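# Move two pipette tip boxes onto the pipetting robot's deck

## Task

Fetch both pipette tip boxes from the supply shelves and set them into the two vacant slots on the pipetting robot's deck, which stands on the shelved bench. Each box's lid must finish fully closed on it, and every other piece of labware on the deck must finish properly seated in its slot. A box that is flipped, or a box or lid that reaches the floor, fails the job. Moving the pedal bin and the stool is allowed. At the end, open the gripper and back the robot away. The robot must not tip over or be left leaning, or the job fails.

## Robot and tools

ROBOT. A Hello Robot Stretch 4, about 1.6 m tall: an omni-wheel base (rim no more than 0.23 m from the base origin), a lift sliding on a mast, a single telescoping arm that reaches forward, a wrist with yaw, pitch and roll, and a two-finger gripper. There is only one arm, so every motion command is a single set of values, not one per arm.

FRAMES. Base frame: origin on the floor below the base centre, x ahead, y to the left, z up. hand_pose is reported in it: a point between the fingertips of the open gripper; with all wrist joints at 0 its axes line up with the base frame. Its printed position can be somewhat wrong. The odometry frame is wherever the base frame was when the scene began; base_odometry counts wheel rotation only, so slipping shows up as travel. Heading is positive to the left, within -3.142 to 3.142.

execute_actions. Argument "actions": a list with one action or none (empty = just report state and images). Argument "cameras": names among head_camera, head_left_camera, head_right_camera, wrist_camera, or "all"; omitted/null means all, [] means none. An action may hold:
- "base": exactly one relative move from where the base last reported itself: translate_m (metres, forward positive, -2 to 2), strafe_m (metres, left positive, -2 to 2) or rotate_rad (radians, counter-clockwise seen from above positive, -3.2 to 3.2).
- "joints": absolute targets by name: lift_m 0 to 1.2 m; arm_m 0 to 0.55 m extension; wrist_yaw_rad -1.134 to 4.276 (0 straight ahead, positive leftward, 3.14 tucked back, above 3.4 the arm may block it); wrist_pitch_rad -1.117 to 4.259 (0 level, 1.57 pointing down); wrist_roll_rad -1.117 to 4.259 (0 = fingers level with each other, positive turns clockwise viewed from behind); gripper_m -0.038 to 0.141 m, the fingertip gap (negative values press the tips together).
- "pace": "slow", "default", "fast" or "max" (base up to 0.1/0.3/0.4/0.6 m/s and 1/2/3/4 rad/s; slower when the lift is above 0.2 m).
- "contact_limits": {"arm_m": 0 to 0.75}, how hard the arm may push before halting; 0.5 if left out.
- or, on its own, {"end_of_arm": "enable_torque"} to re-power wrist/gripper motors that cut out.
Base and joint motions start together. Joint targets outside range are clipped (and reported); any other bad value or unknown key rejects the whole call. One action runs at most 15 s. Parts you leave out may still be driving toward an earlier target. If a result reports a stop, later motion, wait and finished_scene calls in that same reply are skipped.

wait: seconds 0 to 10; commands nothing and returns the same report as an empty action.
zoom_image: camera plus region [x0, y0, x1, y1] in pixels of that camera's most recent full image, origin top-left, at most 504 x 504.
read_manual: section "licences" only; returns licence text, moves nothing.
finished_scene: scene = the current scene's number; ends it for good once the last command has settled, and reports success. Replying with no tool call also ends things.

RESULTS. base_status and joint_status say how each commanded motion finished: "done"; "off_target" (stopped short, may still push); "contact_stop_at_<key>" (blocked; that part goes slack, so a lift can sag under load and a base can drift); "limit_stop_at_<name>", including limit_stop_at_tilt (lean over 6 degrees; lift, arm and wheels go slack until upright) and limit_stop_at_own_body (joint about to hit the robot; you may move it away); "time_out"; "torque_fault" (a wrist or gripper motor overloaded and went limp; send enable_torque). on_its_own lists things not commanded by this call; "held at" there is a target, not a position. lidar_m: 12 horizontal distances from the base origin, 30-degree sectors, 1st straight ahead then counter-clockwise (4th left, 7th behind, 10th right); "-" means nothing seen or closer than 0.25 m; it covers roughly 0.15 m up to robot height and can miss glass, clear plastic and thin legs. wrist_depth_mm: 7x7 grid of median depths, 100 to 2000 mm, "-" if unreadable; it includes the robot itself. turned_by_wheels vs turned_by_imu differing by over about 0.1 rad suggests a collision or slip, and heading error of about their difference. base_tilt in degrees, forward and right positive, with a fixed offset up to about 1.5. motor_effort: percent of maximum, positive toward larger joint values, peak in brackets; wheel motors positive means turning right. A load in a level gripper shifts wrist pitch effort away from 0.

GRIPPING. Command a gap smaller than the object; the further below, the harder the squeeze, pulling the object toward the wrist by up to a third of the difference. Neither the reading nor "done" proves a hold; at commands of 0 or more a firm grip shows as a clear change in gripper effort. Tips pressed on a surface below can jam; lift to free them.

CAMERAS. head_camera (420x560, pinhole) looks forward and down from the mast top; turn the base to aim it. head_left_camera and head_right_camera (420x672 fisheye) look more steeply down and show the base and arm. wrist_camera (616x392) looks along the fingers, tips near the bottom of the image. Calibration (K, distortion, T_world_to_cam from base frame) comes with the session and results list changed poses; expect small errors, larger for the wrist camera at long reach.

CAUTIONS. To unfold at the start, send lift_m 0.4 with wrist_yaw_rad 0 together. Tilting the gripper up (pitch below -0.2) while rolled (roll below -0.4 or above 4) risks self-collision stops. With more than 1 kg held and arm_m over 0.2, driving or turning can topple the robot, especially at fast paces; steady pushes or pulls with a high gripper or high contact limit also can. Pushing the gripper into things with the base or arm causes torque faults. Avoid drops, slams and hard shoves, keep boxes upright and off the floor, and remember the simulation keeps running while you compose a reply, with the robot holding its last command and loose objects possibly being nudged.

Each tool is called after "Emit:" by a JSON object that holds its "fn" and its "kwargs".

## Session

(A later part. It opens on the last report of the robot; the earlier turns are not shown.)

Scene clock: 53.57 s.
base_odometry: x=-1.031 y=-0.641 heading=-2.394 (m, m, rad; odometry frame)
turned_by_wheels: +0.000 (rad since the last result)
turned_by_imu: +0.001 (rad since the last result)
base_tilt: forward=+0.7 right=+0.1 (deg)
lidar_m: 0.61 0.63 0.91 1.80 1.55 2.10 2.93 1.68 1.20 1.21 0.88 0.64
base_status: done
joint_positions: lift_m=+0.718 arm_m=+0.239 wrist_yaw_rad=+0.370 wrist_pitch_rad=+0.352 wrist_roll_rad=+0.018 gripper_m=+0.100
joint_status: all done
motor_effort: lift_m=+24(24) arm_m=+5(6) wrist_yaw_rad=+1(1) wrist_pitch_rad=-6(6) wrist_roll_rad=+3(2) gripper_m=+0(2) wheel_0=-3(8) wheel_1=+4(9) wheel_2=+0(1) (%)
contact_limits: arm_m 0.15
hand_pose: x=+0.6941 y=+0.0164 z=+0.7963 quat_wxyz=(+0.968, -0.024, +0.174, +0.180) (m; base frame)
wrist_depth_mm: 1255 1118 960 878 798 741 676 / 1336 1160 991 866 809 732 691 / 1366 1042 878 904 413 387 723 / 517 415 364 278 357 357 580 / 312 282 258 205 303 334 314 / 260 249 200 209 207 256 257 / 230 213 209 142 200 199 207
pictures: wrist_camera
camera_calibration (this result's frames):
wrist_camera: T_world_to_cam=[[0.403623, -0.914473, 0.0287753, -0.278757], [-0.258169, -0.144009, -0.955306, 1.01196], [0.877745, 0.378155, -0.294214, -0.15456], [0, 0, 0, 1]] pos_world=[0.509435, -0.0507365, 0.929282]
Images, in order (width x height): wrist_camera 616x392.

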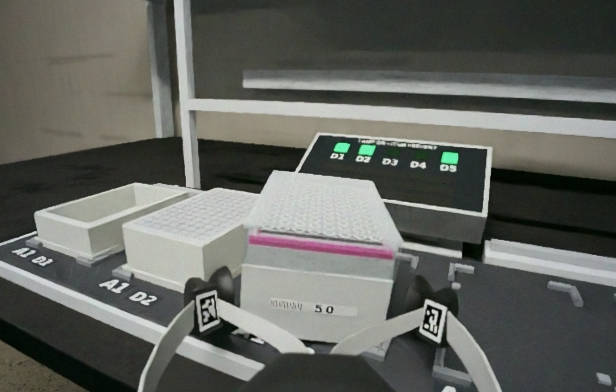

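Room to go a bit deeper.

Emit:
{"fn": "execute_actions", "kwargs": {"actions": [{"base":{"strafe_m":0.006},"joints":{"arm_m":0.26,"gripper_m":0.092},"pace":"slow","contact_limits":{"arm_m":0.15}}], "cameras": ["wrist_camera"]}}

Emit:
{"fn": "execute_actions", "kwargs": {"actions": [{"joints":{"gripper_m":0.02}}], "cameras": ["wrist_camera"]}}

Emit:
{"fn": "execute_actions", "kwargs": {"actions": [{"joints":{"lift_m":0.735},"pace":"slow"}], "cameras": ["wrist_camera"]}}

Scene clock: 56.20 s.
base_odometry: x=-1.027 y=-0.645 heading=-2.394 (m, m, rad; odometry frame)
turned_by_wheels: +0.000 (rad since the last result)
turned_by_imu: +0.001 (rad since the last result)
base_tilt: forward=+0.7 right=+0.2 (deg)
lidar_m: 0.61 0.63 0.90 1.81 1.54 2.12 2.93 1.67 1.23 1.23 0.86 0.65
base_status: done
joint_positions: lift_m=+0.718 arm_m=+0.259 wrist_yaw_rad=+0.370 wrist_pitch_rad=+0.352 wrist_roll_rad=+0.018 gripper_m=+0.092
joint_status: all done
motor_effort: lift_m=+24(24) arm_m=+5(5) wrist_yaw_rad=+0(0) wrist_pitch_rad=-7(4) wrist_roll_rad=+2(1) gripper_m=-1(2) wheel_0=-3(6) wheel_1=+2(6) wheel_2=+0(0) (%)
contact_limits: arm_m 0.15
hand_pose: x=+0.7140 y=+0.0165 z=+0.7963 quat_wxyz=(+0.968, -0.024, +0.174, +0.180) (m; base frame)
wrist_depth_mm: 1229 1060 931 866 778 723 668 / 1255 1138 976 854 809 707 676 / 1336 1042 976 768 394 364 707 / 525 407 449 279 340 336 580 / 294 259 247 190 301 322 375 / 248 247 186 187 186 256 256 / 214 210 197 139 195 199 207
pictures: wrist_camera
camera_calibration (this result's frames):
wrist_camera: T_world_to_cam=[[0.404009, -0.914302, 0.0287754, -0.286985], [-0.258108, -0.144118, -0.955306, 1.01709], [0.877586, 0.378525, -0.294214, -0.172024], [0, 0, 0, 1]] pos_world=[0.529431, -0.0506945, 0.929282]
Images, in order (width x height): wrist_camera 616x392.

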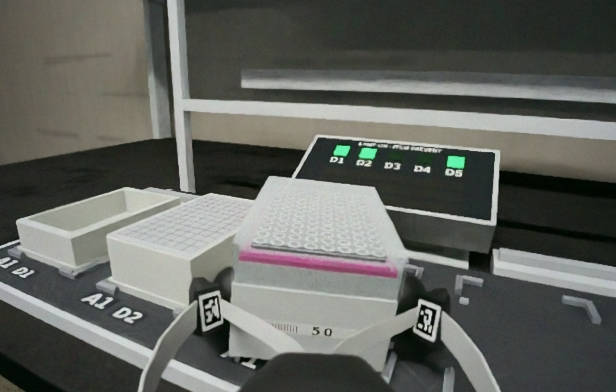

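Scene clock: 57.73 s.
base_odometry: x=-1.027 y=-0.645 heading=-2.394 (m, m, rad; odometry frame)
turned_by_wheels: +0.000 (rad since the last result)
turned_by_imu: +0.001 (rad since the last result)
base_tilt: forward=+0.6 right=+0.1 (deg)
lidar_m: 0.62 0.64 0.87 1.82 1.55 2.11 2.92 1.65 1.21 1.22 0.88 0.64
base_status: not commanded
joint_positions: lift_m=+0.718 arm_m=+0.259 wrist_yaw_rad=+0.370 wrist_pitch_rad=+0.350 wrist_roll_rad=+0.018 gripper_m=+0.020
joint_status: all done
motor_effort: lift_m=+23(24) arm_m=+3(6) wrist_yaw_rad=+1(20) wrist_pitch_rad=+0(5) wrist_roll_rad=+2(2) gripper_m=-19(22) wheel_0=+0(3) wheel_1=+0(2) wheel_2=+1(1) (%)
hand_pose: x=+0.7146 y=+0.0164 z=+0.7969 quat_wxyz=(+0.968, -0.024, +0.173, +0.180) (m; base frame)
wrist_depth_mm: 1229 1060 946 866 788 715 676 / 1281 1138 960 854 788 723 676 / 1308 1060 991 436 392 368 707 / 525 407 525 216 324 336 585 / 296 258 258 173 183 324 382 / 249 247 176 163 165 258 258 / 215 204 194 173 177 169 208
pictures: wrist_camera
camera_calibration (this result's frames):
wrist_camera: T_world_to_cam=[[0.403526, -0.914512, 0.0288758, -0.287003], [-0.256522, -0.143371, -0.955846, 1.01701], [0.878273, 0.378301, -0.292447, -0.174186], [0, 0, 0, 1]] pos_world=[0.529682, -0.0507637, 0.929452]
Images, in order (width x height): wrist_camera 616x392.

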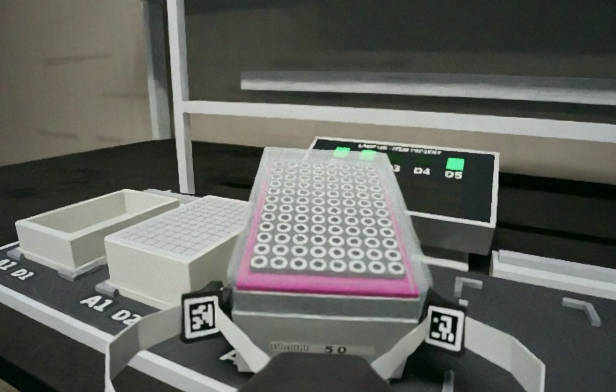

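Scene clock: 58.60 s.
base_odometry: x=-1.027 y=-0.645 heading=-2.394 (m, m, rad; odometry frame)
turned_by_wheels: +0.000 (rad since the last result)
turned_by_imu: +0.000 (rad since the last result)
base_tilt: forward=+0.6 right=+0.1 (deg)
lidar_m: 0.61 0.63 0.88 1.81 1.55 2.09 2.93 1.68 1.21 1.24 0.86 0.63
base_status: not commanded
joint_positions: lift_m=+0.735 arm_m=+0.259 wrist_yaw_rad=+0.370 wrist_pitch_rad=+0.353 wrist_roll_rad=+0.018 gripper_m=+0.020
joint_status: all done
motor_effort: lift_m=+25(26) arm_m=+4(4) wrist_yaw_rad=+1(1) wrist_pitch_rad=-8(10) wrist_roll_rad=+2(1) gripper_m=-20(21) wheel_0=+0(1) wheel_1=+0(0) wheel_2=+1(1) (%)
hand_pose: x=+0.7143 y=+0.0163 z=+0.8129 quat_wxyz=(+0.968, -0.024, +0.174, +0.180) (m; base frame)
wrist_depth_mm: 1205 1078 946 866 798 715 676 / 1308 1138 976 878 788 723 668 / 1366 1098 946 442 820 759 707 / 559 580 554 215 340 357 627 / 314 294 276 174 191 330 407 / 267 257 175 162 165 283 283 / 233 219 212 173 176 169 233
pictures: wrist_camera
camera_calibration (this result's frames):
wrist_camera: T_world_to_cam=[[0.403633, -0.914469, 0.0287441, -0.287416], [-0.259077, -0.144371, -0.955006, 1.03346], [0.877473, 0.378025, -0.295191, -0.166407], [0, 0, 0, 1]] pos_world=[0.529773, -0.0507257, 0.946098]
Images, in order (width x height): wrist_camera 616x392.

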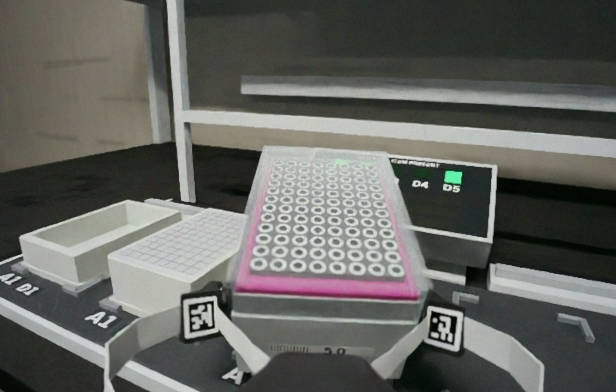

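Emit:
{"fn": "execute_actions", "kwargs": {"actions": [{"joints":{"lift_m":0.83,"wrist_pitch_rad":0.6,"wrist_yaw_rad":-0.03}}], "cameras": []}}

Emit:
{"fn": "execute_actions", "kwargs": {"actions": [{"base":{"strafe_m":0.109},"joints":{"arm_m":0.335}}], "cameras": []}}

Emit:
{"fn": "execute_actions", "kwargs": {"actions": [{"joints":{"lift_m":0.795},"pace":"slow"}], "cameras": ["wrist_camera","head_camera"]}}

Emit:
{"fn": "zoom_image", "kwargs": {"camera": "head_camera", "region": [170, 290, 300, 380]}}

Scene clock: 61.23 s.
base_odometry: x=-1.027 y=-0.645 heading=-2.394 (m, m, rad; odometry frame)
turned_by_wheels: +0.000 (rad since the last result)
turned_by_imu: +0.000 (rad since the last result)
base_tilt: forward=+0.7 right=+0.2 (deg)
lidar_m: 0.61 0.63 0.88 1.83 1.52 2.09 2.92 1.68 1.21 1.21 0.87 0.63
base_status: not commanded
joint_positions: lift_m=+0.830 arm_m=+0.260 wrist_yaw_rad=-0.030 wrist_pitch_rad=+0.603 wrist_roll_rad=+0.017 gripper_m=+0.020
joint_status: all done
motor_effort: lift_m=+25(26) arm_m=+2(3) wrist_yaw_rad=+1(63) wrist_pitch_rad=-7(64) wrist_roll_rad=+2(7) gripper_m=-21(22) wheel_0=+0(9) wheel_1=-1(3) wheel_2=+1(8) (%)
hand_pose: x=+0.6654 y=-0.0945 z=+0.8442 quat_wxyz=(+0.955, +0.013, +0.297, -0.017) (m; base frame)
wrist_depth_mm: 831 788 798 778 778 809 788 / 854 842 842 854 842 831 424 / 634 591 424 439 640 654 424 / 424 418 410 214 410 466 427 / 298 345 351 171 185 370 373 / 273 301 172 164 164 307 312 / 259 251 253 173 177 168 267
pictures: none
No camera images: the call's "cameras" was empty. Leave "cameras" out to get every camera's image.

Scene clock: 62.73 s.
base_odometry: x=-0.953 y=-0.725 heading=-2.394 (m, m, rad; odometry frame)
turned_by_wheels: +0.000 (rad since the last result)
turned_by_imu: +0.001 (rad since the last result)
base_tilt: forward=+0.6 right=+0.2 (deg)
lidar_m: 0.61 0.65 0.88 1.74 1.45 1.96 2.92 2.49 1.34 1.33 0.87 0.63
base_status: done
joint_positions: lift_m=+0.830 arm_m=+0.334 wrist_yaw_rad=-0.030 wrist_pitch_rad=+0.603 wrist_roll_rad=+0.017 gripper_m=+0.020
joint_status: all done
motor_effort: lift_m=+25(25) arm_m=+5(6) wrist_yaw_rad=+0(0) wrist_pitch_rad=-7(9) wrist_roll_rad=+3(4) gripper_m=-20(20) wheel_0=+1(7) wheel_1=-1(8) wheel_2=+0(1) (%)
hand_pose: x=+0.7399 y=-0.0945 z=+0.8441 quat_wxyz=(+0.955, +0.013, +0.297, -0.017) (m; base frame)
wrist_depth_mm: 750 723 723 715 683 683 732 / 778 809 788 788 798 778 778 / 559 591 564 373 569 615 580 / 449 477 357 215 343 488 492 / 353 349 303 170 186 355 353 / 285 250 172 164 164 306 306 / 231 208 238 173 177 169 267
pictures: none
No camera images: the call's "cameras" was empty. Leave "cameras" out to get every camera's image.

Scene clock: 63.87 s.
base_odometry: x=-0.953 y=-0.725 heading=-2.394 (m, m, rad; odometry frame)
turned_by_wheels: +0.000 (rad since the last result)
turned_by_imu: +0.000 (rad since the last result)
base_tilt: forward=+0.7 right=+0.1 (deg)
lidar_m: 0.60 0.65 0.90 1.75 1.45 1.94 2.92 2.51 1.31 1.34 0.88 0.64
base_status: not commanded
joint_positions: lift_m=+0.795 arm_m=+0.334 wrist_yaw_rad=-0.030 wrist_pitch_rad=+0.603 wrist_roll_rad=+0.017 gripper_m=+0.020
joint_status: all done
motor_effort: lift_m=+14(24) arm_m=+5(5) wrist_yaw_rad=+0(0) wrist_pitch_rad=-9(7) wrist_roll_rad=+3(3) gripper_m=-20(21) wheel_0=+1(1) wheel_1=+0(1) wheel_2=+0(0) (%)
hand_pose: x=+0.7399 y=-0.0945 z=+0.8100 quat_wxyz=(+0.955, +0.013, +0.297, -0.017) (m; base frame)
wrist_depth_mm: 750 750 750 741 741 732 732 / 362 691 691 699 707 768 732 / 517 549 355 342 342 569 574 / 392 394 332 214 314 421 421 / 286 250 265 171 186 319 317 / 213 207 173 164 165 264 263 / 186 183 212 173 177 168 227
pictures: head_camera, wrist_camera
camera_calibration (this result's frames):
wrist_camera: T_world_to_cam=[[0.0218075, -0.99962, 0.0168643, -0.114927], [-0.521738, -0.025768, -0.852717, 1.14399], [0.852827, 0.00979687, -0.522101, 0.0193576], [0, 0, 0, 1]] pos_world=[0.582863, -0.085594, 0.987548]
Images, in order (width x height): head_camera 420x560, wrist_camera 616x392.

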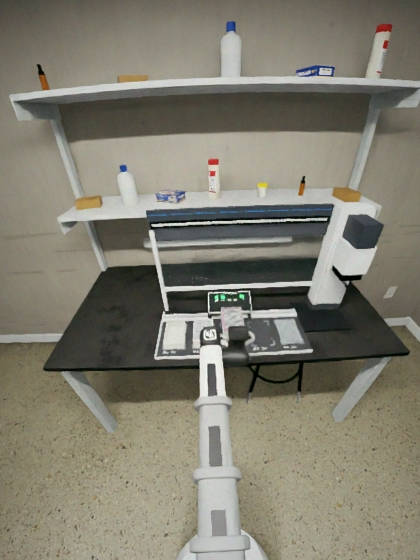

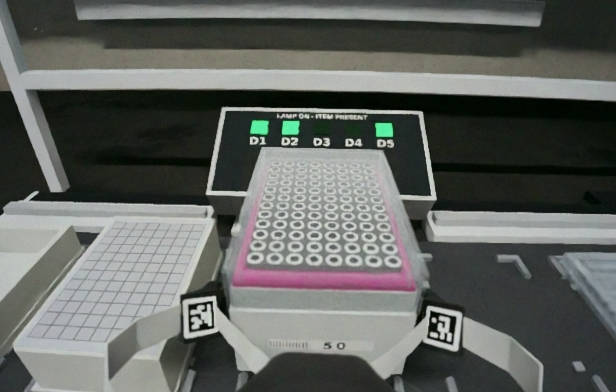

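Region (170, 290, 300, 380) of head_camera's 420x560 image, scaled by 3.877, with more detail than that image has; it fills the top 349 rows of this view, and the rest is white.

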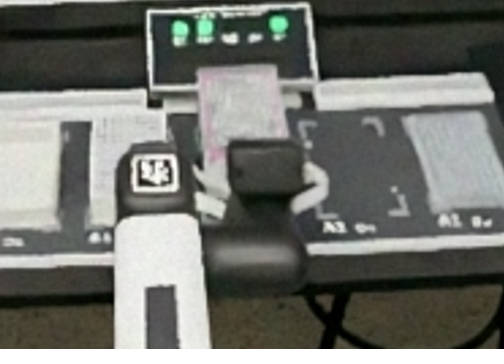

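Emit:
{"fn": "execute_actions", "kwargs": {"actions": [{"joints":{"lift_m":0.783,"arm_m":0.34},"pace":"slow"}], "cameras": ["wrist_camera"]}}

Scene clock: 65.23 s.
base_odometry: x=-0.953 y=-0.725 heading=-2.394 (m, m, rad; odometry frame)
turned_by_wheels: +0.000 (rad since the last result)
turned_by_imu: +0.000 (rad since the last result)
base_tilt: forward=+0.6 right=+0.2 (deg)
lidar_m: 0.61 0.64 0.90 1.76 1.42 1.94 2.93 2.52 1.33 1.31 0.89 0.64
base_status: not commanded
joint_positions: lift_m=+0.783 arm_m=+0.339 wrist_yaw_rad=-0.030 wrist_pitch_rad=+0.603 wrist_roll_rad=+0.017 gripper_m=+0.020
joint_status: all done
motor_effort: lift_m=+15(15) arm_m=+5(6) wrist_yaw_rad=+0(0) wrist_pitch_rad=-9(9) wrist_roll_rad=+4(3) gripper_m=-20(21) wheel_0=+1(1) wheel_1=+0(0) wheel_2=+0(0) (%)
hand_pose: x=+0.7449 y=-0.0945 z=+0.7980 quat_wxyz=(+0.955, +0.013, +0.297, -0.017) (m; base frame)
wrist_depth_mm: 750 741 741 741 741 732 732 / 357 647 345 345 345 723 691 / 488 521 338 325 325 535 544 / 342 368 319 214 303 375 402 / 260 232 253 170 185 300 296 / 191 192 172 164 164 249 248 / 175 174 205 173 177 169 213
pictures: wrist_camera
camera_calibration (this result's frames):
wrist_camera: T_world_to_cam=[[0.0218072, -0.99962, 0.0168641, -0.114832], [-0.521739, -0.0257677, -0.852716, 1.13634], [0.852827, 0.00979673, -0.522102, 0.00886291], [0, 0, 0, 1]] pos_world=[0.587817, -0.085594, 0.975538]
Images, in order (width x height): wrist_camera 616x392.

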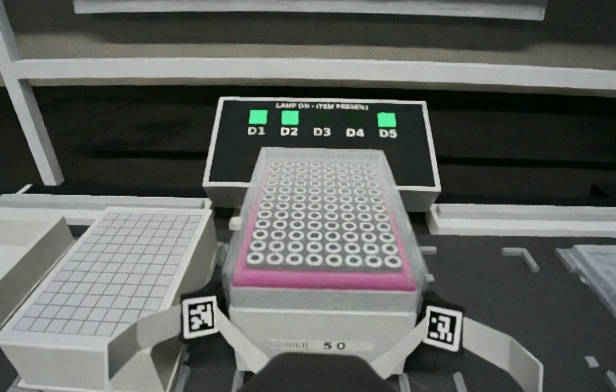

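Emit:
{"fn": "execute_actions", "kwargs": {"actions": [{"joints":{"lift_m":0.774},"pace":"slow"}], "cameras": ["wrist_camera"]}}

Emit:
{"fn": "zoom_image", "kwargs": {"camera": "wrist_camera", "region": [150, 300, 480, 392]}}

Scene clock: 66.50 s.
base_odometry: x=-0.953 y=-0.725 heading=-2.394 (m, m, rad; odometry frame)
turned_by_wheels: +0.000 (rad since the last result)
turned_by_imu: +0.000 (rad since the last result)
base_tilt: forward=+0.7 right=+0.1 (deg)
lidar_m: 0.60 0.63 0.87 1.74 1.44 1.96 2.93 2.51 1.32 1.33 0.87 0.64
base_status: not commanded
joint_positions: lift_m=+0.774 arm_m=+0.339 wrist_yaw_rad=-0.030 wrist_pitch_rad=+0.603 wrist_roll_rad=+0.017 gripper_m=+0.020
joint_status: all done
motor_effort: lift_m=+14(15) arm_m=+5(5) wrist_yaw_rad=+0(0) wrist_pitch_rad=-8(7) wrist_roll_rad=+4(4) gripper_m=-21(20) wheel_0=+1(1) wheel_1=+0(0) wheel_2=+0(0) (%)
hand_pose: x=+0.7449 y=-0.0945 z=+0.7890 quat_wxyz=(+0.955, +0.013, +0.297, -0.017) (m; base frame)
wrist_depth_mm: 741 732 732 723 723 732 732 / 621 691 627 340 340 647 661 / 466 496 324 317 315 517 521 / 325 324 310 214 300 359 362 / 238 218 238 170 186 286 282 / 179 181 172 164 164 236 236 / 175 174 194 173 177 169 204
pictures: wrist_camera
camera_calibration (this result's frames):
wrist_camera: T_world_to_cam=[[0.0218074, -0.99962, 0.0168641, -0.11468], [-0.521739, -0.0257679, -0.852716, 1.12866], [0.852826, 0.00979684, -0.522103, 0.00416127], [0, 0, 0, 1]] pos_world=[0.587819, -0.085594, 0.966535]
Images, in order (width x height): wrist_camera 616x392.

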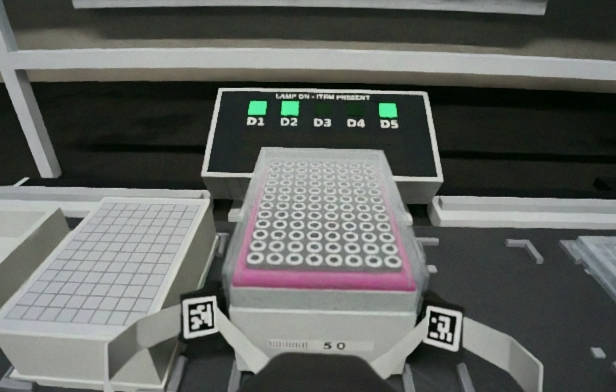

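Region (150, 300, 480, 392) of wrist_camera's 616x392 image, scaled by 1.527; it fills the top 141 rows of this view, and the rest is white.

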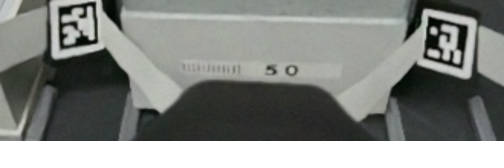

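Centered. Lower further.

Emit:
{"fn": "execute_actions", "kwargs": {"actions": [{"joints":{"lift_m":0.766},"pace":"slow"}], "cameras": ["wrist_camera"]}}

Scene clock: 67.60 s.
base_odometry: x=-0.953 y=-0.725 heading=-2.394 (m, m, rad; odometry frame)
turned_by_wheels: +0.000 (rad since the last result)
turned_by_imu: +0.000 (rad since the last result)
base_tilt: forward=+0.7 right=+0.1 (deg)
lidar_m: 0.61 0.63 0.90 1.73 1.42 1.96 2.91 2.50 1.35 1.34 0.90 0.63
base_status: not commanded
joint_positions: lift_m=+0.767 arm_m=+0.339 wrist_yaw_rad=-0.031 wrist_pitch_rad=+0.600 wrist_roll_rad=+0.017 gripper_m=+0.020
joint_status: all done
motor_effort: lift_m=+13(15) arm_m=+5(5) wrist_yaw_rad=+3(3) wrist_pitch_rad=+0(9) wrist_roll_rad=+3(3) gripper_m=-19(20) wheel_0=+1(1) wheel_1=+0(0) wheel_2=+0(0) (%)
hand_pose: x=+0.7453 y=-0.0947 z=+0.7818 quat_wxyz=(+0.955, +0.013, +0.296, -0.017) (m; base frame)
wrist_depth_mm: 741 732 732 723 723 723 732 / 621 676 343 336 338 707 715 / 455 492 319 310 310 508 512 / 327 265 312 212 294 324 325 / 218 211 236 171 186 277 277 / 172 174 171 163 164 230 230 / 173 172 189 173 177 168 198
pictures: wrist_camera
camera_calibration (this result's frames):
wrist_camera: T_world_to_cam=[[0.0210186, -0.999634, 0.0170032, -0.114277], [-0.519457, -0.0254503, -0.854118, 1.12215], [0.854238, 0.00911991, -0.519802, -0.00282242], [0, 0, 0, 1]] pos_world=[0.587719, -0.0856507, 0.958921]
Images, in order (width x height): wrist_camera 616x392.

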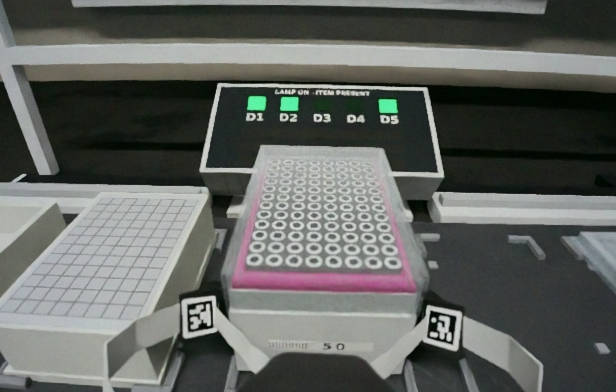

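Emit:
{"fn": "execute_actions", "kwargs": {"actions": [{"joints":{"lift_m":0.774,"arm_m":0.319,"gripper_m":0.093},"pace":"slow"}], "cameras": ["wrist_camera"]}}

Scene clock: 70.97 s.
base_odometry: x=-0.953 y=-0.725 heading=-2.394 (m, m, rad; odometry frame)
turned_by_wheels: +0.000 (rad since the last result)
turned_by_imu: +0.001 (rad since the last result)
base_tilt: forward=+0.6 right=+0.1 (deg)
lidar_m: 0.61 0.64 0.89 1.74 1.45 1.94 2.92 2.50 1.33 1.31 0.88 0.64
base_status: not commanded
joint_positions: lift_m=+0.774 arm_m=+0.320 wrist_yaw_rad=-0.032 wrist_pitch_rad=+0.599 wrist_roll_rad=+0.017 gripper_m=+0.093
joint_status: all done
motor_effort: lift_m=+22(24) arm_m=-3(6) wrist_yaw_rad=+6(7) wrist_pitch_rad=+4(8) wrist_roll_rad=+3(4) gripper_m=-2(17) wheel_0=+1(1) wheel_1=+0(1) wheel_2=+0(0) (%)
hand_pose: x=+0.7258 y=-0.0950 z=+0.7893 quat_wxyz=(+0.955, +0.013, +0.295, -0.018) (m; base frame)
wrist_depth_mm: 759 759 750 750 750 750 741 / 647 707 707 359 359 668 691 / 477 508 345 332 332 530 539 / 345 281 329 235 329 340 342 / 246 223 239 182 202 293 291 / 190 190 183 180 183 240 240 / 198 195 198 141 195 199 208
pictures: wrist_camera
camera_calibration (this result's frames):
wrist_camera: T_world_to_cam=[[0.019591, -0.999664, 0.016986, -0.113272], [-0.518461, -0.0246842, -0.854745, 1.11826], [0.854877, 0.00793871, -0.518771, 0.0163405], [0, 0, 0, 1]] pos_world=[0.568023, -0.0857607, 0.966225]
Images, in order (width x height): wrist_camera 616x392.

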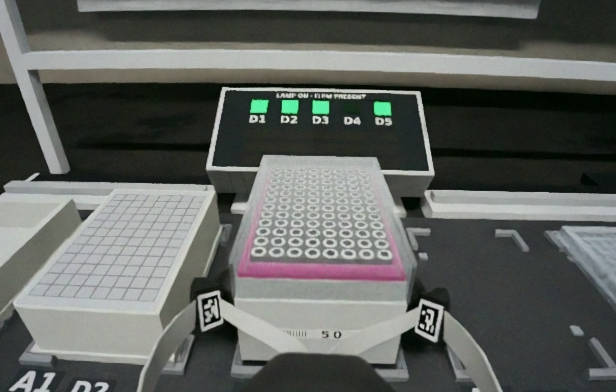

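Emit:
{"fn": "execute_actions", "kwargs": {"actions": [{"joints":{"lift_m":0.782,"arm_m":0.33},"pace":"slow","contact_limits":{"arm_m":0.15}}], "cameras": ["wrist_camera"]}}

Emit:
{"fn": "execute_actions", "kwargs": {"actions": [{"joints":{"arm_m":0.19}}], "cameras": ["wrist_camera"]}}

Scene clock: 72.87 s.
base_odometry: x=-0.953 y=-0.725 heading=-2.394 (m, m, rad; odometry frame)
turned_by_wheels: +0.000 (rad since the last result)
turned_by_imu: +0.000 (rad since the last result)
base_tilt: forward=+0.7 right=+0.2 (deg)
lidar_m: 0.61 0.64 0.88 1.72 1.44 1.95 2.93 2.51 1.33 1.33 0.90 0.63
base_status: not commanded
joint_positions: lift_m=+0.782 arm_m=+0.329 wrist_yaw_rad=-0.033 wrist_pitch_rad=+0.604 wrist_roll_rad=+0.017 gripper_m=+0.093
joint_status: all done
motor_effort: lift_m=+24(24) arm_m=+7(7) wrist_yaw_rad=+8(8) wrist_pitch_rad=-9(10) wrist_roll_rad=+3(3) gripper_m=-2(1) wheel_0=+1(1) wheel_1=+0(0) wheel_2=+0(0) (%)
contact_limits: arm_m 0.15
hand_pose: x=+0.7342 y=-0.0951 z=+0.7960 quat_wxyz=(+0.955, +0.013, +0.297, -0.018) (m; base frame)
wrist_depth_mm: 741 759 759 759 750 750 732 / 364 647 351 351 349 668 759 / 484 512 342 330 330 535 539 / 340 340 322 238 314 375 377 / 250 229 251 180 200 297 297 / 189 191 182 173 175 247 246 / 193 189 203 145 199 206 213
pictures: wrist_camera
camera_calibration (this result's frames):
wrist_camera: T_world_to_cam=[[0.0190601, -0.999678, 0.0167546, -0.113099], [-0.52232, -0.024245, -0.852405, 1.12943], [0.852537, 0.0074956, -0.522614, 0.0173354], [0, 0, 0, 1]] pos_world=[0.577302, -0.0858099, 0.973689]
Images, in order (width x height): wrist_camera 616x392.

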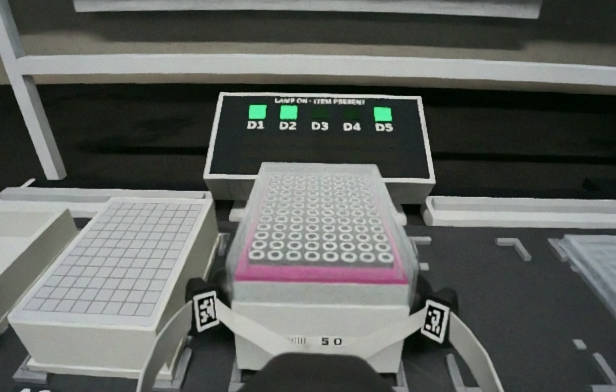

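Scene clock: 74.33 s.
base_odometry: x=-0.953 y=-0.725 heading=-2.394 (m, m, rad; odometry frame)
turned_by_wheels: +0.000 (rad since the last result)
turned_by_imu: +0.000 (rad since the last result)
base_tilt: forward=+0.7 right=+0.1 (deg)
lidar_m: 0.62 0.63 0.88 1.75 1.42 1.95 2.93 2.50 1.33 1.32 0.85 0.65
base_status: not commanded
joint_positions: lift_m=+0.782 arm_m=+0.191 wrist_yaw_rad=-0.030 wrist_pitch_rad=+0.602 wrist_roll_rad=+0.017 gripper_m=+0.093
joint_status: all done
motor_effort: lift_m=+24(24) arm_m=-5(7) wrist_yaw_rad=+1(8) wrist_pitch_rad=-4(10) wrist_roll_rad=+2(3) gripper_m=-2(3) wheel_0=+1(1) wheel_1=+0(0) wheel_2=+0(0) (%)
hand_pose: x=+0.5968 y=-0.0945 z=+0.7965 quat_wxyz=(+0.955, +0.013, +0.296, -0.017) (m; base frame)
wrist_depth_mm: 866 866 854 788 778 854 854 / 798 715 715 455 676 831 854 / 525 455 433 332 445 535 517 / 312 322 322 293 355 377 379 / 291 293 297 297 298 298 298 / 271 270 198 267 218 263 263 / 1025 1008 1008 141 878 904 1025
pictures: wrist_camera
camera_calibration (this result's frames):
wrist_camera: T_world_to_cam=[[0.0215209, -0.999626, 0.0168444, -0.111447], [-0.52076, -0.0255905, -0.853319, 1.05771], [0.853432, 0.00959233, -0.521116, 0.133157], [0, 0, 0, 1]] pos_world=[0.439569, -0.0856156, 0.97383]
Images, in order (width x height): wrist_camera 616x392.

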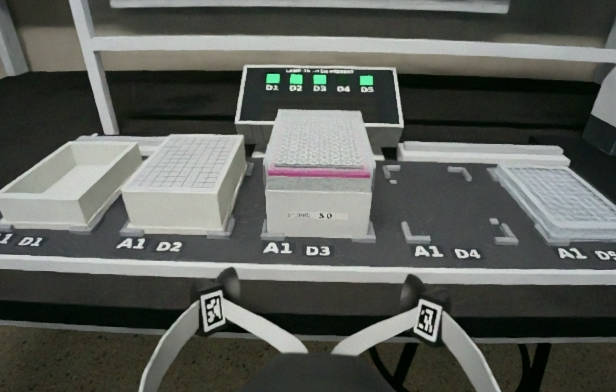

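Emit:
{"fn": "execute_actions", "kwargs": {"actions": [{"base":{"translate_m":-0.5},"joints":{"arm_m":0.0,"gripper_m":0.14,"wrist_yaw_rad":0.0,"wrist_pitch_rad":0.35},"pace":"max"}], "cameras": []}}

Emit:
{"fn": "execute_actions", "kwargs": {"actions": [{"base":{"rotate_rad":-1.55},"joints":{"lift_m":0.49},"pace":"max"}], "cameras": []}}

Emit:
{"fn": "execute_actions", "kwargs": {"actions": [{"base":{"translate_m":0.7},"pace":"max"}], "cameras": ["wrist_camera"]}}

Scene clock: 79.53 s.
base_odometry: x=-0.587 y=-0.385 heading=-2.394 (m, m, rad; odometry frame)
turned_by_wheels: +0.000 (rad since the last result)
turned_by_imu: +0.002 (rad since the last result)
base_tilt: forward=+0.7 right=+0.1 (deg)
lidar_m: 1.10 1.15 2.05 1.34 1.40 1.96 2.39 2.50 1.33 1.27 1.84 1.15
base_status: done
joint_positions: lift_m=+0.782 arm_m=+0.001 wrist_yaw_rad=+0.000 wrist_pitch_rad=+0.352 wrist_roll_rad=+0.017 gripper_m=+0.140
joint_status: all done
motor_effort: lift_m=+24(24) arm_m=-5(6) wrist_yaw_rad=+1(4) wrist_pitch_rad=-5(10) wrist_roll_rad=+3(4) gripper_m=-1(1) wheel_0=-2(5) wheel_1=-2(12) wheel_2=+1(16) (%)
hand_pose: x=+0.4426 y=-0.0874 z=+0.8604 quat_wxyz=(+0.985, +0.009, +0.175, -0.002) (m; base frame)
wrist_depth_mm: 1499 1464 1366 1078 1060 946 1397 / 1618 1576 1576 1499 1499 1060 1464 / 1618 1464 1464 1098 1308 1098 1537 / 1366 976 946 931 917 931 917 / 1808 1756 1808 1756 1661 1708 1708 / 1499 1464 216 1618 1618 208 1499 / 1255 1255 1281 141 1336 1255 1255
pictures: none
No camera images: the call's "cameras" was empty. Leave "cameras" out to get every camera's image.

Scene clock: 81.47 s.
base_odometry: x=-0.587 y=-0.385 heading=+2.339 (m, m, rad; odometry frame)
turned_by_wheels: -1.550 (rad since the last result)
turned_by_imu: -1.566 (rad since the last result)
base_tilt: forward=+0.6 right=+0.2 (deg)
lidar_m: 1.26 1.85 1.13 1.11 1.18 2.08 1.35 1.38 1.95 2.38 2.46 1.33
base_status: done
joint_positions: lift_m=+0.490 arm_m=+0.001 wrist_yaw_rad=+0.000 wrist_pitch_rad=+0.352 wrist_roll_rad=+0.017 gripper_m=+0.140
joint_status: all done
motor_effort: lift_m=+16(21) arm_m=-5(5) wrist_yaw_rad=+1(0) wrist_pitch_rad=-6(5) wrist_roll_rad=+2(2) gripper_m=-2(2) wheel_0=+0(5) wheel_1=+1(12) wheel_2=+2(8) (%)
hand_pose: x=+0.4426 y=-0.0874 z=+0.5690 quat_wxyz=(+0.985, +0.009, +0.175, -0.002) (m; base frame)
wrist_depth_mm: 1397 1397 1366 1336 1308 1229 991 / 1464 1464 1430 1397 1397 1308 1336 / 1537 1537 1499 1118 1430 1205 1430 / 1618 1618 1576 1537 1537 1281 1464 / 1464 1499 1397 1397 1366 1281 1576 / 1118 1078 216 1160 1182 208 1160 / 904 904 931 141 931 931 960
pictures: none
No camera images: the call's "cameras" was empty. Leave "cameras" out to get every camera's image.

Scene clock: 84.30 s.
base_odometry: x=-1.073 y=+0.118 heading=+2.339 (m, m, rad; odometry frame)
turned_by_wheels: +0.000 (rad since the last result)
turned_by_imu: +0.000 (rad since the last result)
base_tilt: forward=+0.7 right=+0.1 (deg)
lidar_m: 0.57 0.58 1.55 1.10 1.17 1.68 2.06 2.16 2.49 2.41 0.81 0.60
base_status: done
joint_positions: lift_m=+0.490 arm_m=+0.001 wrist_yaw_rad=+0.000 wrist_pitch_rad=+0.352 wrist_roll_rad=+0.017 gripper_m=+0.140
joint_status: not commanded
motor_effort: lift_m=+16(16) arm_m=-5(5) wrist_yaw_rad=+1(1) wrist_pitch_rad=-6(4) wrist_roll_rad=+3(3) gripper_m=+0(2) wheel_0=-1(10) wheel_1=+1(8) wheel_2=+3(16) (%)
hand_pose: x=+0.4426 y=-0.0874 z=+0.5690 quat_wxyz=(+0.985, +0.009, +0.175, -0.002) (m; base frame)
wrist_depth_mm: 327 436 715 723 715 707 707 / 345 445 741 750 741 723 723 / 355 452 778 768 778 768 759 / 878 452 549 427 559 585 591 / 931 387 384 379 379 379 384 / 976 410 216 917 891 211 788 / 904 433 778 141 831 750 750
pictures: wrist_camera
camera_calibration (this result's frames):
wrist_camera: T_world_to_cam=[[0.0457948, -0.998528, 0.0290743, -0.114799], [-0.292661, -0.0412385, -0.955327, 0.739218], [0.955119, 0.0352401, -0.294119, -0.0257364], [0, 0, 0, 1]] pos_world=[0.246179, -0.0832385, 0.701963]
Images, in order (width x height): wrist_camera 616x392.

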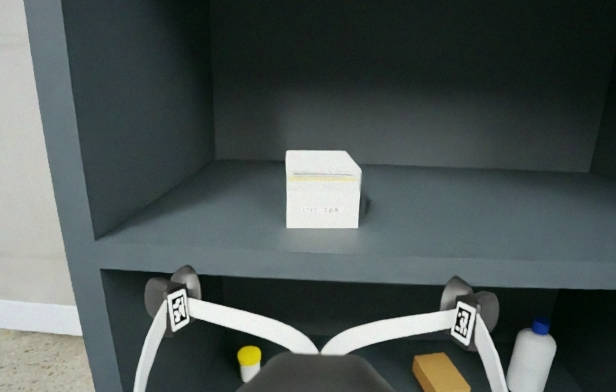

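Emit:
{"fn": "execute_actions", "kwargs": {"actions": [{"base":{"strafe_m":-0.02},"joints":{"arm_m":0.25,"wrist_yaw_rad":0.1,"lift_m":0.476}}], "cameras": ["wrist_camera"]}}

Scene clock: 86.93 s.
base_odometry: x=-1.059 y=+0.132 heading=+2.340 (m, m, rad; odometry frame)
turned_by_wheels: +0.000 (rad since the last result)
turned_by_imu: +0.001 (rad since the last result)
base_tilt: forward=+0.6 right=+0.2 (deg)
lidar_m: 0.56 0.59 1.55 1.11 1.20 1.68 2.06 2.15 2.48 2.39 0.84 0.60
base_status: done
joint_positions: lift_m=+0.476 arm_m=+0.249 wrist_yaw_rad=+0.100 wrist_pitch_rad=+0.352 wrist_roll_rad=+0.017 gripper_m=+0.140
joint_status: all done
motor_effort: lift_m=+14(15) arm_m=+5(5) wrist_yaw_rad=+1(3) wrist_pitch_rad=-4(5) wrist_roll_rad=+3(3) gripper_m=+1(0) wheel_0=+1(4) wheel_1=+1(9) wheel_2=+0(5) (%)
hand_pose: x=+0.6982 y=-0.0600 z=+0.5552 quat_wxyz=(+0.983, +0.000, +0.175, +0.048) (m; base frame)
wrist_depth_mm: 279 382 512 492 480 469 452 / 283 389 530 512 500 484 469 / 289 397 554 539 521 500 484 / 294 404 496 508 517 512 496 / 287 329 332 193 224 345 347 / 242 234 196 178 178 208 256 / 196 198 199 141 187 202 206
pictures: wrist_camera
camera_calibration (this result's frames):
wrist_camera: T_world_to_cam=[[0.145234, -0.98897, 0.0290827, -0.167531], [-0.286907, -0.0702283, -0.955381, 0.796204], [0.946885, 0.13041, -0.293942, -0.263529], [0, 0, 0, 1]] pos_world=[0.502299, -0.0754004, 0.688089]
Images, in order (width x height): wrist_camera 616x392.

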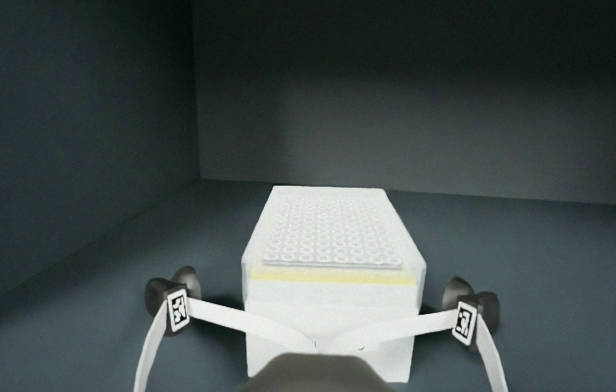

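Emit:
{"fn": "execute_actions", "kwargs": {"actions": [{"base":{"strafe_m":-0.006},"joints":{"lift_m":0.474,"gripper_m":0.02}}], "cameras": []}}

Emit:
{"fn": "execute_actions", "kwargs": {"actions": [{"joints":{"lift_m":0.51},"pace":"slow"}], "cameras": ["wrist_camera"]}}

Scene clock: 89.67 s.
base_odometry: x=-1.054 y=+0.136 heading=+2.340 (m, m, rad; odometry frame)
turned_by_wheels: +0.000 (rad since the last result)
turned_by_imu: +0.001 (rad since the last result)
base_tilt: forward=+0.6 right=+0.3 (deg)
lidar_m: 0.56 0.60 1.57 1.13 1.19 1.67 2.06 2.14 2.47 2.37 0.80 0.59
base_status: done
joint_positions: lift_m=+0.474 arm_m=+0.249 wrist_yaw_rad=+0.100 wrist_pitch_rad=+0.353 wrist_roll_rad=+0.017 gripper_m=+0.020
joint_status: all done
motor_effort: lift_m=+14(15) arm_m=+5(5) wrist_yaw_rad=+1(1) wrist_pitch_rad=-8(9) wrist_roll_rad=+3(3) gripper_m=-20(24) wheel_0=+1(6) wheel_1=+0(9) wheel_2=+0(2) (%)
hand_pose: x=+0.6980 y=-0.0600 z=+0.5528 quat_wxyz=(+0.983, +0.000, +0.176, +0.048) (m; base frame)
wrist_depth_mm: 286 392 508 492 477 462 449 / 291 399 535 517 500 484 466 / 294 404 554 539 521 500 488 / 298 399 484 267 504 508 500 / 296 322 307 173 204 336 338 / 237 240 173 166 166 250 251 / 194 186 181 170 173 168 204
pictures: none
No camera images: the call's "cameras" was empty. Leave "cameras" out to get every camera's image.

Scene clock: 90.80 s.
base_odometry: x=-1.054 y=+0.136 heading=+2.340 (m, m, rad; odometry frame)
turned_by_wheels: +0.000 (rad since the last result)
turned_by_imu: +0.000 (rad since the last result)
base_tilt: forward=+0.6 right=+0.2 (deg)
lidar_m: 0.56 0.59 1.55 1.14 1.21 1.67 2.05 2.15 2.47 2.38 0.83 0.59
base_status: not commanded
joint_positions: lift_m=+0.510 arm_m=+0.249 wrist_yaw_rad=+0.100 wrist_pitch_rad=+0.354 wrist_roll_rad=+0.017 gripper_m=+0.020
joint_status: all done
motor_effort: lift_m=+25(25) arm_m=+5(5) wrist_yaw_rad=+1(1) wrist_pitch_rad=-9(10) wrist_roll_rad=+3(3) gripper_m=-20(20) wheel_0=+1(1) wheel_1=+0(0) wheel_2=+0(0) (%)
hand_pose: x=+0.6980 y=-0.0600 z=+0.5878 quat_wxyz=(+0.983, +0.000, +0.176, +0.048) (m; base frame)
wrist_depth_mm: 285 389 508 496 477 466 452 / 290 399 530 512 496 480 469 / 296 407 554 539 521 500 492 / 300 413 569 267 539 521 508 / 303 373 379 173 204 418 418 / 283 297 173 166 166 309 309 / 239 229 224 170 173 169 255
pictures: wrist_camera
camera_calibration (this result's frames):
wrist_camera: T_world_to_cam=[[0.145282, -0.988965, 0.0290072, -0.168463], [-0.288477, -0.0703863, -0.954896, 0.828156], [0.946401, 0.130362, -0.29552, -0.252514], [0, 0, 0, 1]] pos_world=[0.502358, -0.0753948, 0.721067]
Images, in order (width x height): wrist_camera 616x392.

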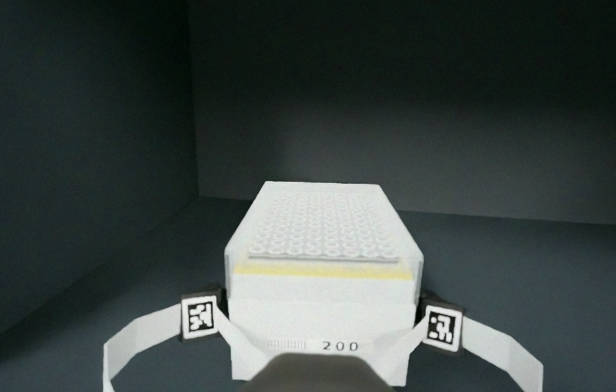

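Return: back 0.70−0.121, turn, forward 0.526.

Emit:
{"fn": "execute_actions", "kwargs": {"actions": [{"base":{"translate_m":-0.579},"joints":{"arm_m":0.0,"wrist_yaw_rad":-0.03},"pace":"fast"}], "cameras": []}}

Emit:
{"fn": "execute_actions", "kwargs": {"actions": [{"base":{"rotate_rad":1.55},"joints":{"lift_m":0.75}}], "cameras": []}}

Emit:
{"fn": "execute_actions", "kwargs": {"actions": [{"base":{"translate_m":0.526},"joints":{"arm_m":0.12},"pace":"fast"}], "cameras": ["wrist_camera","head_camera"]}}

Emit:
{"fn": "zoom_image", "kwargs": {"camera": "head_camera", "region": [150, 290, 300, 390]}}

Scene clock: 95.20 s.
base_odometry: x=-0.652 y=-0.280 heading=+2.339 (m, m, rad; odometry frame)
turned_by_wheels: +0.000 (rad since the last result)
turned_by_imu: +0.002 (rad since the last result)
base_tilt: forward=+0.6 right=+0.1 (deg)
lidar_m: 1.15 1.71 1.18 1.12 1.20 2.19 1.46 1.52 2.09 2.34 2.28 1.20
base_status: done
joint_positions: lift_m=+0.510 arm_m=+0.001 wrist_yaw_rad=-0.030 wrist_pitch_rad=+0.354 wrist_roll_rad=+0.017 gripper_m=+0.020
joint_status: all done
motor_effort: lift_m=+25(25) arm_m=-5(6) wrist_yaw_rad=+1(3) wrist_pitch_rad=-10(9) wrist_roll_rad=+3(3) gripper_m=-19(21) wheel_0=+0(7) wheel_1=+0(8) wheel_2=-3(16) (%)
hand_pose: x=+0.4397 y=-0.0955 z=+0.5878 quat_wxyz=(+0.984, +0.011, +0.176, -0.016) (m; base frame)
wrist_depth_mm: 1281 1308 1138 1255 1229 1160 878 / 1336 1336 1160 1281 1255 1182 1281 / 1366 1366 1008 1205 1255 1078 1336 / 1499 1430 1229 267 1397 1078 1397 / 1499 1499 1098 173 204 1138 1499 / 1138 1160 173 167 166 1060 1205 / 931 891 891 170 173 168 960
pictures: none
No camera images: the call's "cameras" was empty. Leave "cameras" out to get every camera's image.

Scene clock: 97.27 s.
base_odometry: x=-0.652 y=-0.280 heading=-2.394 (m, m, rad; odometry frame)
turned_by_wheels: +1.550 (rad since the last result)
turned_by_imu: +1.567 (rad since the last result)
base_tilt: forward=+0.7 right=+0.2 (deg)
lidar_m: 0.52 1.18 2.18 1.47 1.52 2.11 2.37 2.32 1.21 1.14 1.71 1.18
base_status: done
joint_positions: lift_m=+0.750 arm_m=+0.001 wrist_yaw_rad=-0.030 wrist_pitch_rad=+0.354 wrist_roll_rad=+0.017 gripper_m=+0.020
joint_status: all done
motor_effort: lift_m=+25(28) arm_m=-5(5) wrist_yaw_rad=+0(1) wrist_pitch_rad=-10(10) wrist_roll_rad=+3(3) gripper_m=-19(21) wheel_0=-2(13) wheel_1=-2(7) wheel_2=-2(12) (%)
hand_pose: x=+0.4398 y=-0.0954 z=+0.8279 quat_wxyz=(+0.984, +0.011, +0.176, -0.016) (m; base frame)
wrist_depth_mm: 1499 1537 1499 1537 1078 1499 1537 / 1576 1618 1576 1576 1138 1537 1537 / 1397 1205 976 1025 1118 1576 1618 / 1025 1756 1756 267 960 960 1708 / 1756 1863 1808 173 203 1756 1756 / 1430 1499 172 166 166 1464 1576 / 1205 1182 1160 170 173 168 1308
pictures: none
No camera images: the call's "cameras" was empty. Leave "cameras" out to get every camera's image.

Scene clock: 99.97 s.
base_odometry: x=-1.038 y=-0.638 heading=-2.394 (m, m, rad; odometry frame)
turned_by_wheels: +0.000 (rad since the last result)
turned_by_imu: +0.000 (rad since the last result)
base_tilt: forward=+0.7 right=+0.1 (deg)
lidar_m: 0.60 0.64 0.91 1.81 1.55 2.13 2.92 1.67 1.21 1.18 0.88 0.64
base_status: done
joint_positions: lift_m=+0.750 arm_m=+0.119 wrist_yaw_rad=-0.030 wrist_pitch_rad=+0.354 wrist_roll_rad=+0.017 gripper_m=+0.020
joint_status: all done
motor_effort: lift_m=+25(25) arm_m=+5(5) wrist_yaw_rad=+0(2) wrist_pitch_rad=-10(10) wrist_roll_rad=+3(3) gripper_m=-18(21) wheel_0=+0(4) wheel_1=+1(6) wheel_2=-1(15) (%)
hand_pose: x=+0.5580 y=-0.0955 z=+0.8279 quat_wxyz=(+0.984, +0.011, +0.176, -0.016) (m; base frame)
wrist_depth_mm: 946 946 931 946 931 931 466 / 976 976 946 960 976 960 484 / 1008 1008 569 991 1008 554 508 / 473 449 413 266 661 544 530 / 362 359 353 173 204 418 421 / 312 317 172 166 166 325 330 / 741 357 355 170 173 168 300
pictures: head_camera, wrist_camera
camera_calibration (this result's frames):
wrist_camera: T_world_to_cam=[[0.0159753, -0.999452, 0.0290005, -0.119034], [-0.295241, -0.0324261, -0.954872, 1.02183], [0.955289, 0.00669223, -0.295597, -0.0611043], [0, 0, 0, 1]] pos_world=[0.361959, -0.0854255, 0.961103]
Images, in order (width x height): head_camera 420x560, wrist_camera 616x392.

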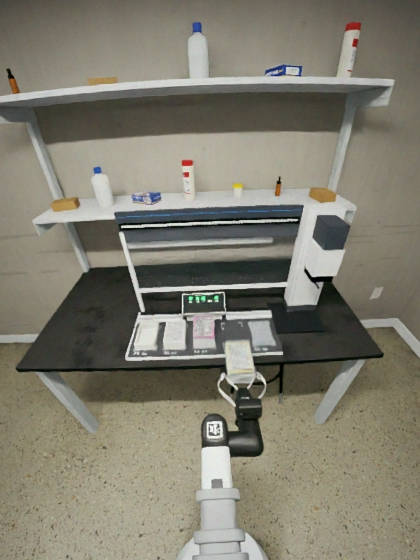

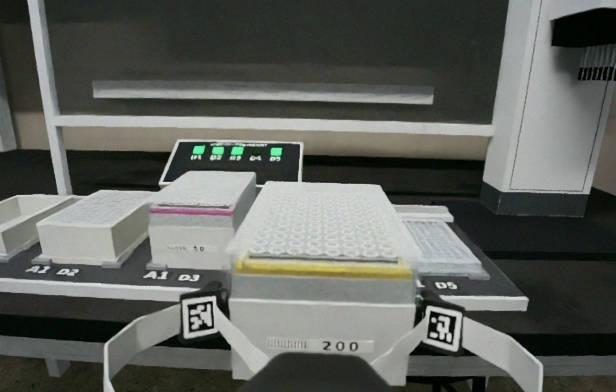

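Region (150, 290, 300, 390) of head_camera's 420x560 image, scaled by 3.360, with more detail than that image has.

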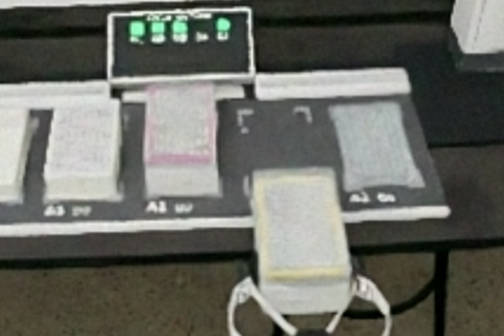

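Emit:
{"fn": "execute_actions", "kwargs": {"actions": [{"joints":{"lift_m":0.73,"arm_m":0.305},"contact_limits":{"arm_m":0.2}}], "cameras": ["wrist_camera"]}}

Emit:
{"fn": "execute_actions", "kwargs": {"actions": [{"joints":{"lift_m":0.719},"pace":"slow"}], "cameras": ["wrist_camera"]}}

Emit:
{"fn": "zoom_image", "kwargs": {"camera": "wrist_camera", "region": [150, 300, 480, 392]}}

Scene clock: 103.23 s.
base_odometry: x=-1.038 y=-0.638 heading=-2.394 (m, m, rad; odometry frame)
turned_by_wheels: +0.000 (rad since the last result)
turned_by_imu: +0.001 (rad since the last result)
base_tilt: forward=+0.6 right=+0.2 (deg)
lidar_m: 0.62 0.65 0.91 1.84 1.55 2.13 2.93 1.66 1.20 1.20 0.85 0.62
base_status: not commanded
joint_positions: lift_m=+0.730 arm_m=+0.304 wrist_yaw_rad=-0.030 wrist_pitch_rad=+0.354 wrist_roll_rad=+0.017 gripper_m=+0.020
joint_status: all done
motor_effort: lift_m=+15(24) arm_m=+5(5) wrist_yaw_rad=+0(1) wrist_pitch_rad=-9(9) wrist_roll_rad=+3(3) gripper_m=-21(19) wheel_0=+0(1) wheel_1=+1(1) wheel_2=-1(1) (%)
contact_limits: arm_m 0.2
hand_pose: x=+0.7430 y=-0.0955 z=+0.8087 quat_wxyz=(+0.984, +0.011, +0.176, -0.016) (m; base frame)
wrist_depth_mm: 778 788 778 768 768 768 759 / 820 798 809 798 788 798 798 / 854 384 382 389 842 842 609 / 549 342 345 267 597 603 504 / 252 213 248 173 204 342 375 / 172 172 172 166 166 276 276 / 176 174 200 170 173 169 224
pictures: wrist_camera
camera_calibration (this result's frames):
wrist_camera: T_world_to_cam=[[0.0160382, -0.999451, 0.0290048, -0.121466], [-0.29515, -0.0324481, -0.9549, 1.0581], [0.955316, 0.00675413, -0.295508, -0.243564], [0, 0, 0, 1]] pos_world=[0.546928, -0.0854207, 0.941932]
Images, in order (width x height): wrist_camera 616x392.

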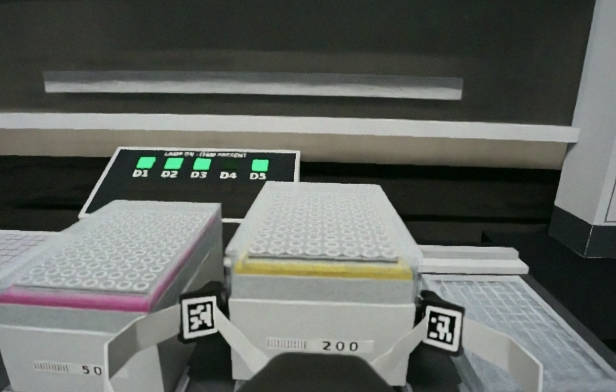

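Scene clock: 104.00 s.
base_odometry: x=-1.038 y=-0.638 heading=-2.394 (m, m, rad; odometry frame)
turned_by_wheels: +0.000 (rad since the last result)
turned_by_imu: +0.000 (rad since the last result)
base_tilt: forward=+0.7 right=+0.1 (deg)
lidar_m: 0.62 0.63 0.88 1.85 1.55 2.12 2.91 1.66 1.21 1.20 0.87 0.61
base_status: not commanded
joint_positions: lift_m=+0.719 arm_m=+0.304 wrist_yaw_rad=-0.030 wrist_pitch_rad=+0.354 wrist_roll_rad=+0.017 gripper_m=+0.020
joint_status: all done
motor_effort: lift_m=+15(15) arm_m=+5(5) wrist_yaw_rad=+0(1) wrist_pitch_rad=-9(10) wrist_roll_rad=+3(2) gripper_m=-21(19) wheel_0=+1(0) wheel_1=+1(1) wheel_2=-1(2) (%)
hand_pose: x=+0.7430 y=-0.0955 z=+0.7977 quat_wxyz=(+0.984, +0.011, +0.176, -0.016) (m; base frame)
wrist_depth_mm: 778 778 768 768 768 778 778 / 809 741 741 798 798 798 788 / 842 379 377 778 842 842 387 / 512 329 330 265 559 569 473 / 187 190 230 173 204 332 347 / 168 166 172 166 166 257 258 / 177 174 186 170 173 168 208
pictures: wrist_camera
camera_calibration (this result's frames):
wrist_camera: T_world_to_cam=[[0.0160386, -0.999451, 0.0290041, -0.121147], [-0.295162, -0.0324477, -0.954896, 1.04761], [0.955313, 0.00675425, -0.29552, -0.2468], [0, 0, 0, 1]] pos_world=[0.54693, -0.0854207, 0.930941]
Images, in order (width x height): wrist_camera 616x392.

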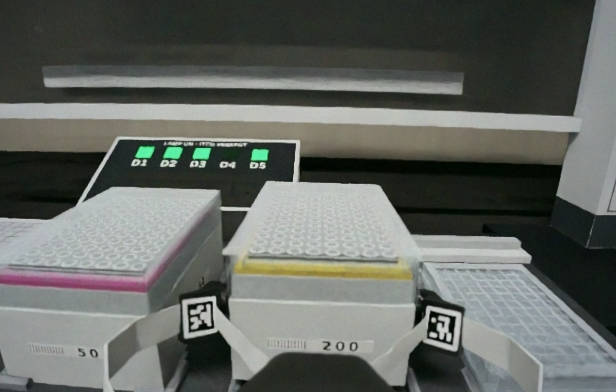

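Region (150, 300, 480, 392) of wrist_camera's 616x392 image, scaled by 1.527; it fills the top 141 rows of this view, and the rest is white.

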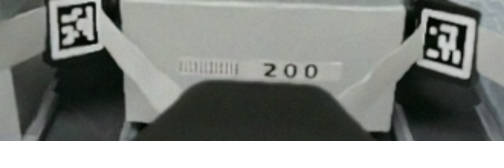

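Emit:
{"fn": "execute_actions", "kwargs": {"actions": [{"base":{"strafe_m":-0.002},"joints":{"lift_m":0.712},"pace":"slow"}], "cameras": ["wrist_camera"]}}

Emit:
{"fn": "execute_actions", "kwargs": {"actions": [{"joints":{"arm_m":0.284,"gripper_m":0.092},"pace":"slow"}], "cameras": ["wrist_camera"]}}

Scene clock: 105.40 s.
base_odometry: x=-1.039 y=-0.636 heading=-2.394 (m, m, rad; odometry frame)
turned_by_wheels: +0.000 (rad since the last result)
turned_by_imu: +0.000 (rad since the last result)
base_tilt: forward=+0.6 right=+0.1 (deg)
lidar_m: 0.61 0.64 0.88 1.82 1.55 2.13 2.92 1.65 1.20 1.20 0.88 0.63
base_status: done
joint_positions: lift_m=+0.712 arm_m=+0.304 wrist_yaw_rad=-0.031 wrist_pitch_rad=+0.352 wrist_roll_rad=+0.017 gripper_m=+0.020
joint_status: all done
motor_effort: lift_m=+13(13) arm_m=+5(5) wrist_yaw_rad=+4(4) wrist_pitch_rad=-5(9) wrist_roll_rad=+3(3) gripper_m=-19(21) wheel_0=+0(2) wheel_1=-2(6) wheel_2=+0(4) (%)
hand_pose: x=+0.7430 y=-0.0958 z=+0.7913 quat_wxyz=(+0.984, +0.011, +0.175, -0.017) (m; base frame)
wrist_depth_mm: 778 788 778 778 768 778 768 / 798 750 750 759 732 788 798 / 842 707 379 820 831 831 831 / 500 265 324 260 544 554 430 / 174 187 238 174 202 324 338 / 167 166 172 166 166 249 249 / 175 175 179 170 174 168 201
pictures: wrist_camera
camera_calibration (this result's frames):
wrist_camera: T_world_to_cam=[[0.0147351, -0.999469, 0.0290517, -0.12037], [-0.293553, -0.0320987, -0.955404, 1.04072], [0.955829, 0.00554978, -0.29387, -0.250554], [0, 0, 0, 1]] pos_world=[0.546766, -0.0855101, 0.924171]
Images, in order (width x height): wrist_camera 616x392.

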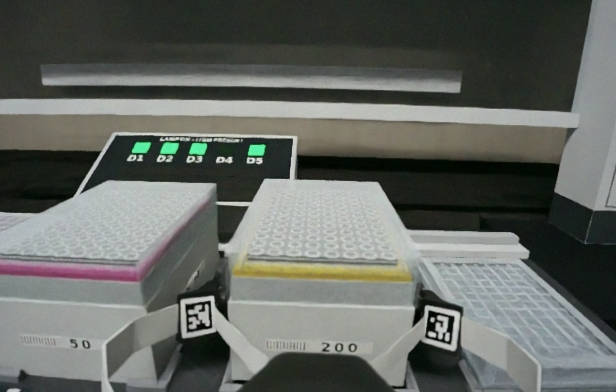

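Scene clock: 108.23 s.
base_odometry: x=-1.039 y=-0.636 heading=-2.394 (m, m, rad; odometry frame)
turned_by_wheels: +0.000 (rad since the last result)
turned_by_imu: +0.001 (rad since the last result)
base_tilt: forward=+0.7 right=+0.1 (deg)
lidar_m: 0.60 0.64 0.88 1.83 1.54 2.13 2.93 1.66 1.20 1.18 0.87 0.65
base_status: not commanded
joint_positions: lift_m=+0.712 arm_m=+0.285 wrist_yaw_rad=-0.030 wrist_pitch_rad=+0.351 wrist_roll_rad=+0.017 gripper_m=+0.092
joint_status: all done
motor_effort: lift_m=+14(14) arm_m=-4(9) wrist_yaw_rad=+1(8) wrist_pitch_rad=-3(15) wrist_roll_rad=+3(3) gripper_m=-2(17) wheel_0=+0(1) wheel_1=-2(2) wheel_2=+0(0) (%)
hand_pose: x=+0.7239 y=-0.0955 z=+0.7914 quat_wxyz=(+0.984, +0.011, +0.174, -0.016) (m; base frame)
wrist_depth_mm: 809 798 798 798 788 778 778 / 820 778 768 768 759 809 809 / 854 842 397 854 854 842 404 / 504 266 343 274 544 554 415 / 185 187 237 189 224 338 340 / 189 187 187 186 185 250 250 / 190 190 193 142 190 191 202
pictures: wrist_camera
camera_calibration (this result's frames):
wrist_camera: T_world_to_cam=[[0.0158729, -0.999452, 0.0290576, -0.120607], [-0.292799, -0.0324335, -0.955624, 1.03482], [0.956042, 0.00666044, -0.293153, -0.232885], [0, 0, 0, 1]] pos_world=[0.527558, -0.0854271, 0.924136]
Images, in order (width x height): wrist_camera 616x392.

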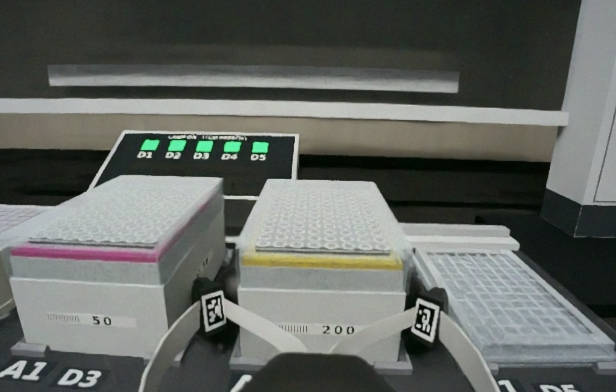

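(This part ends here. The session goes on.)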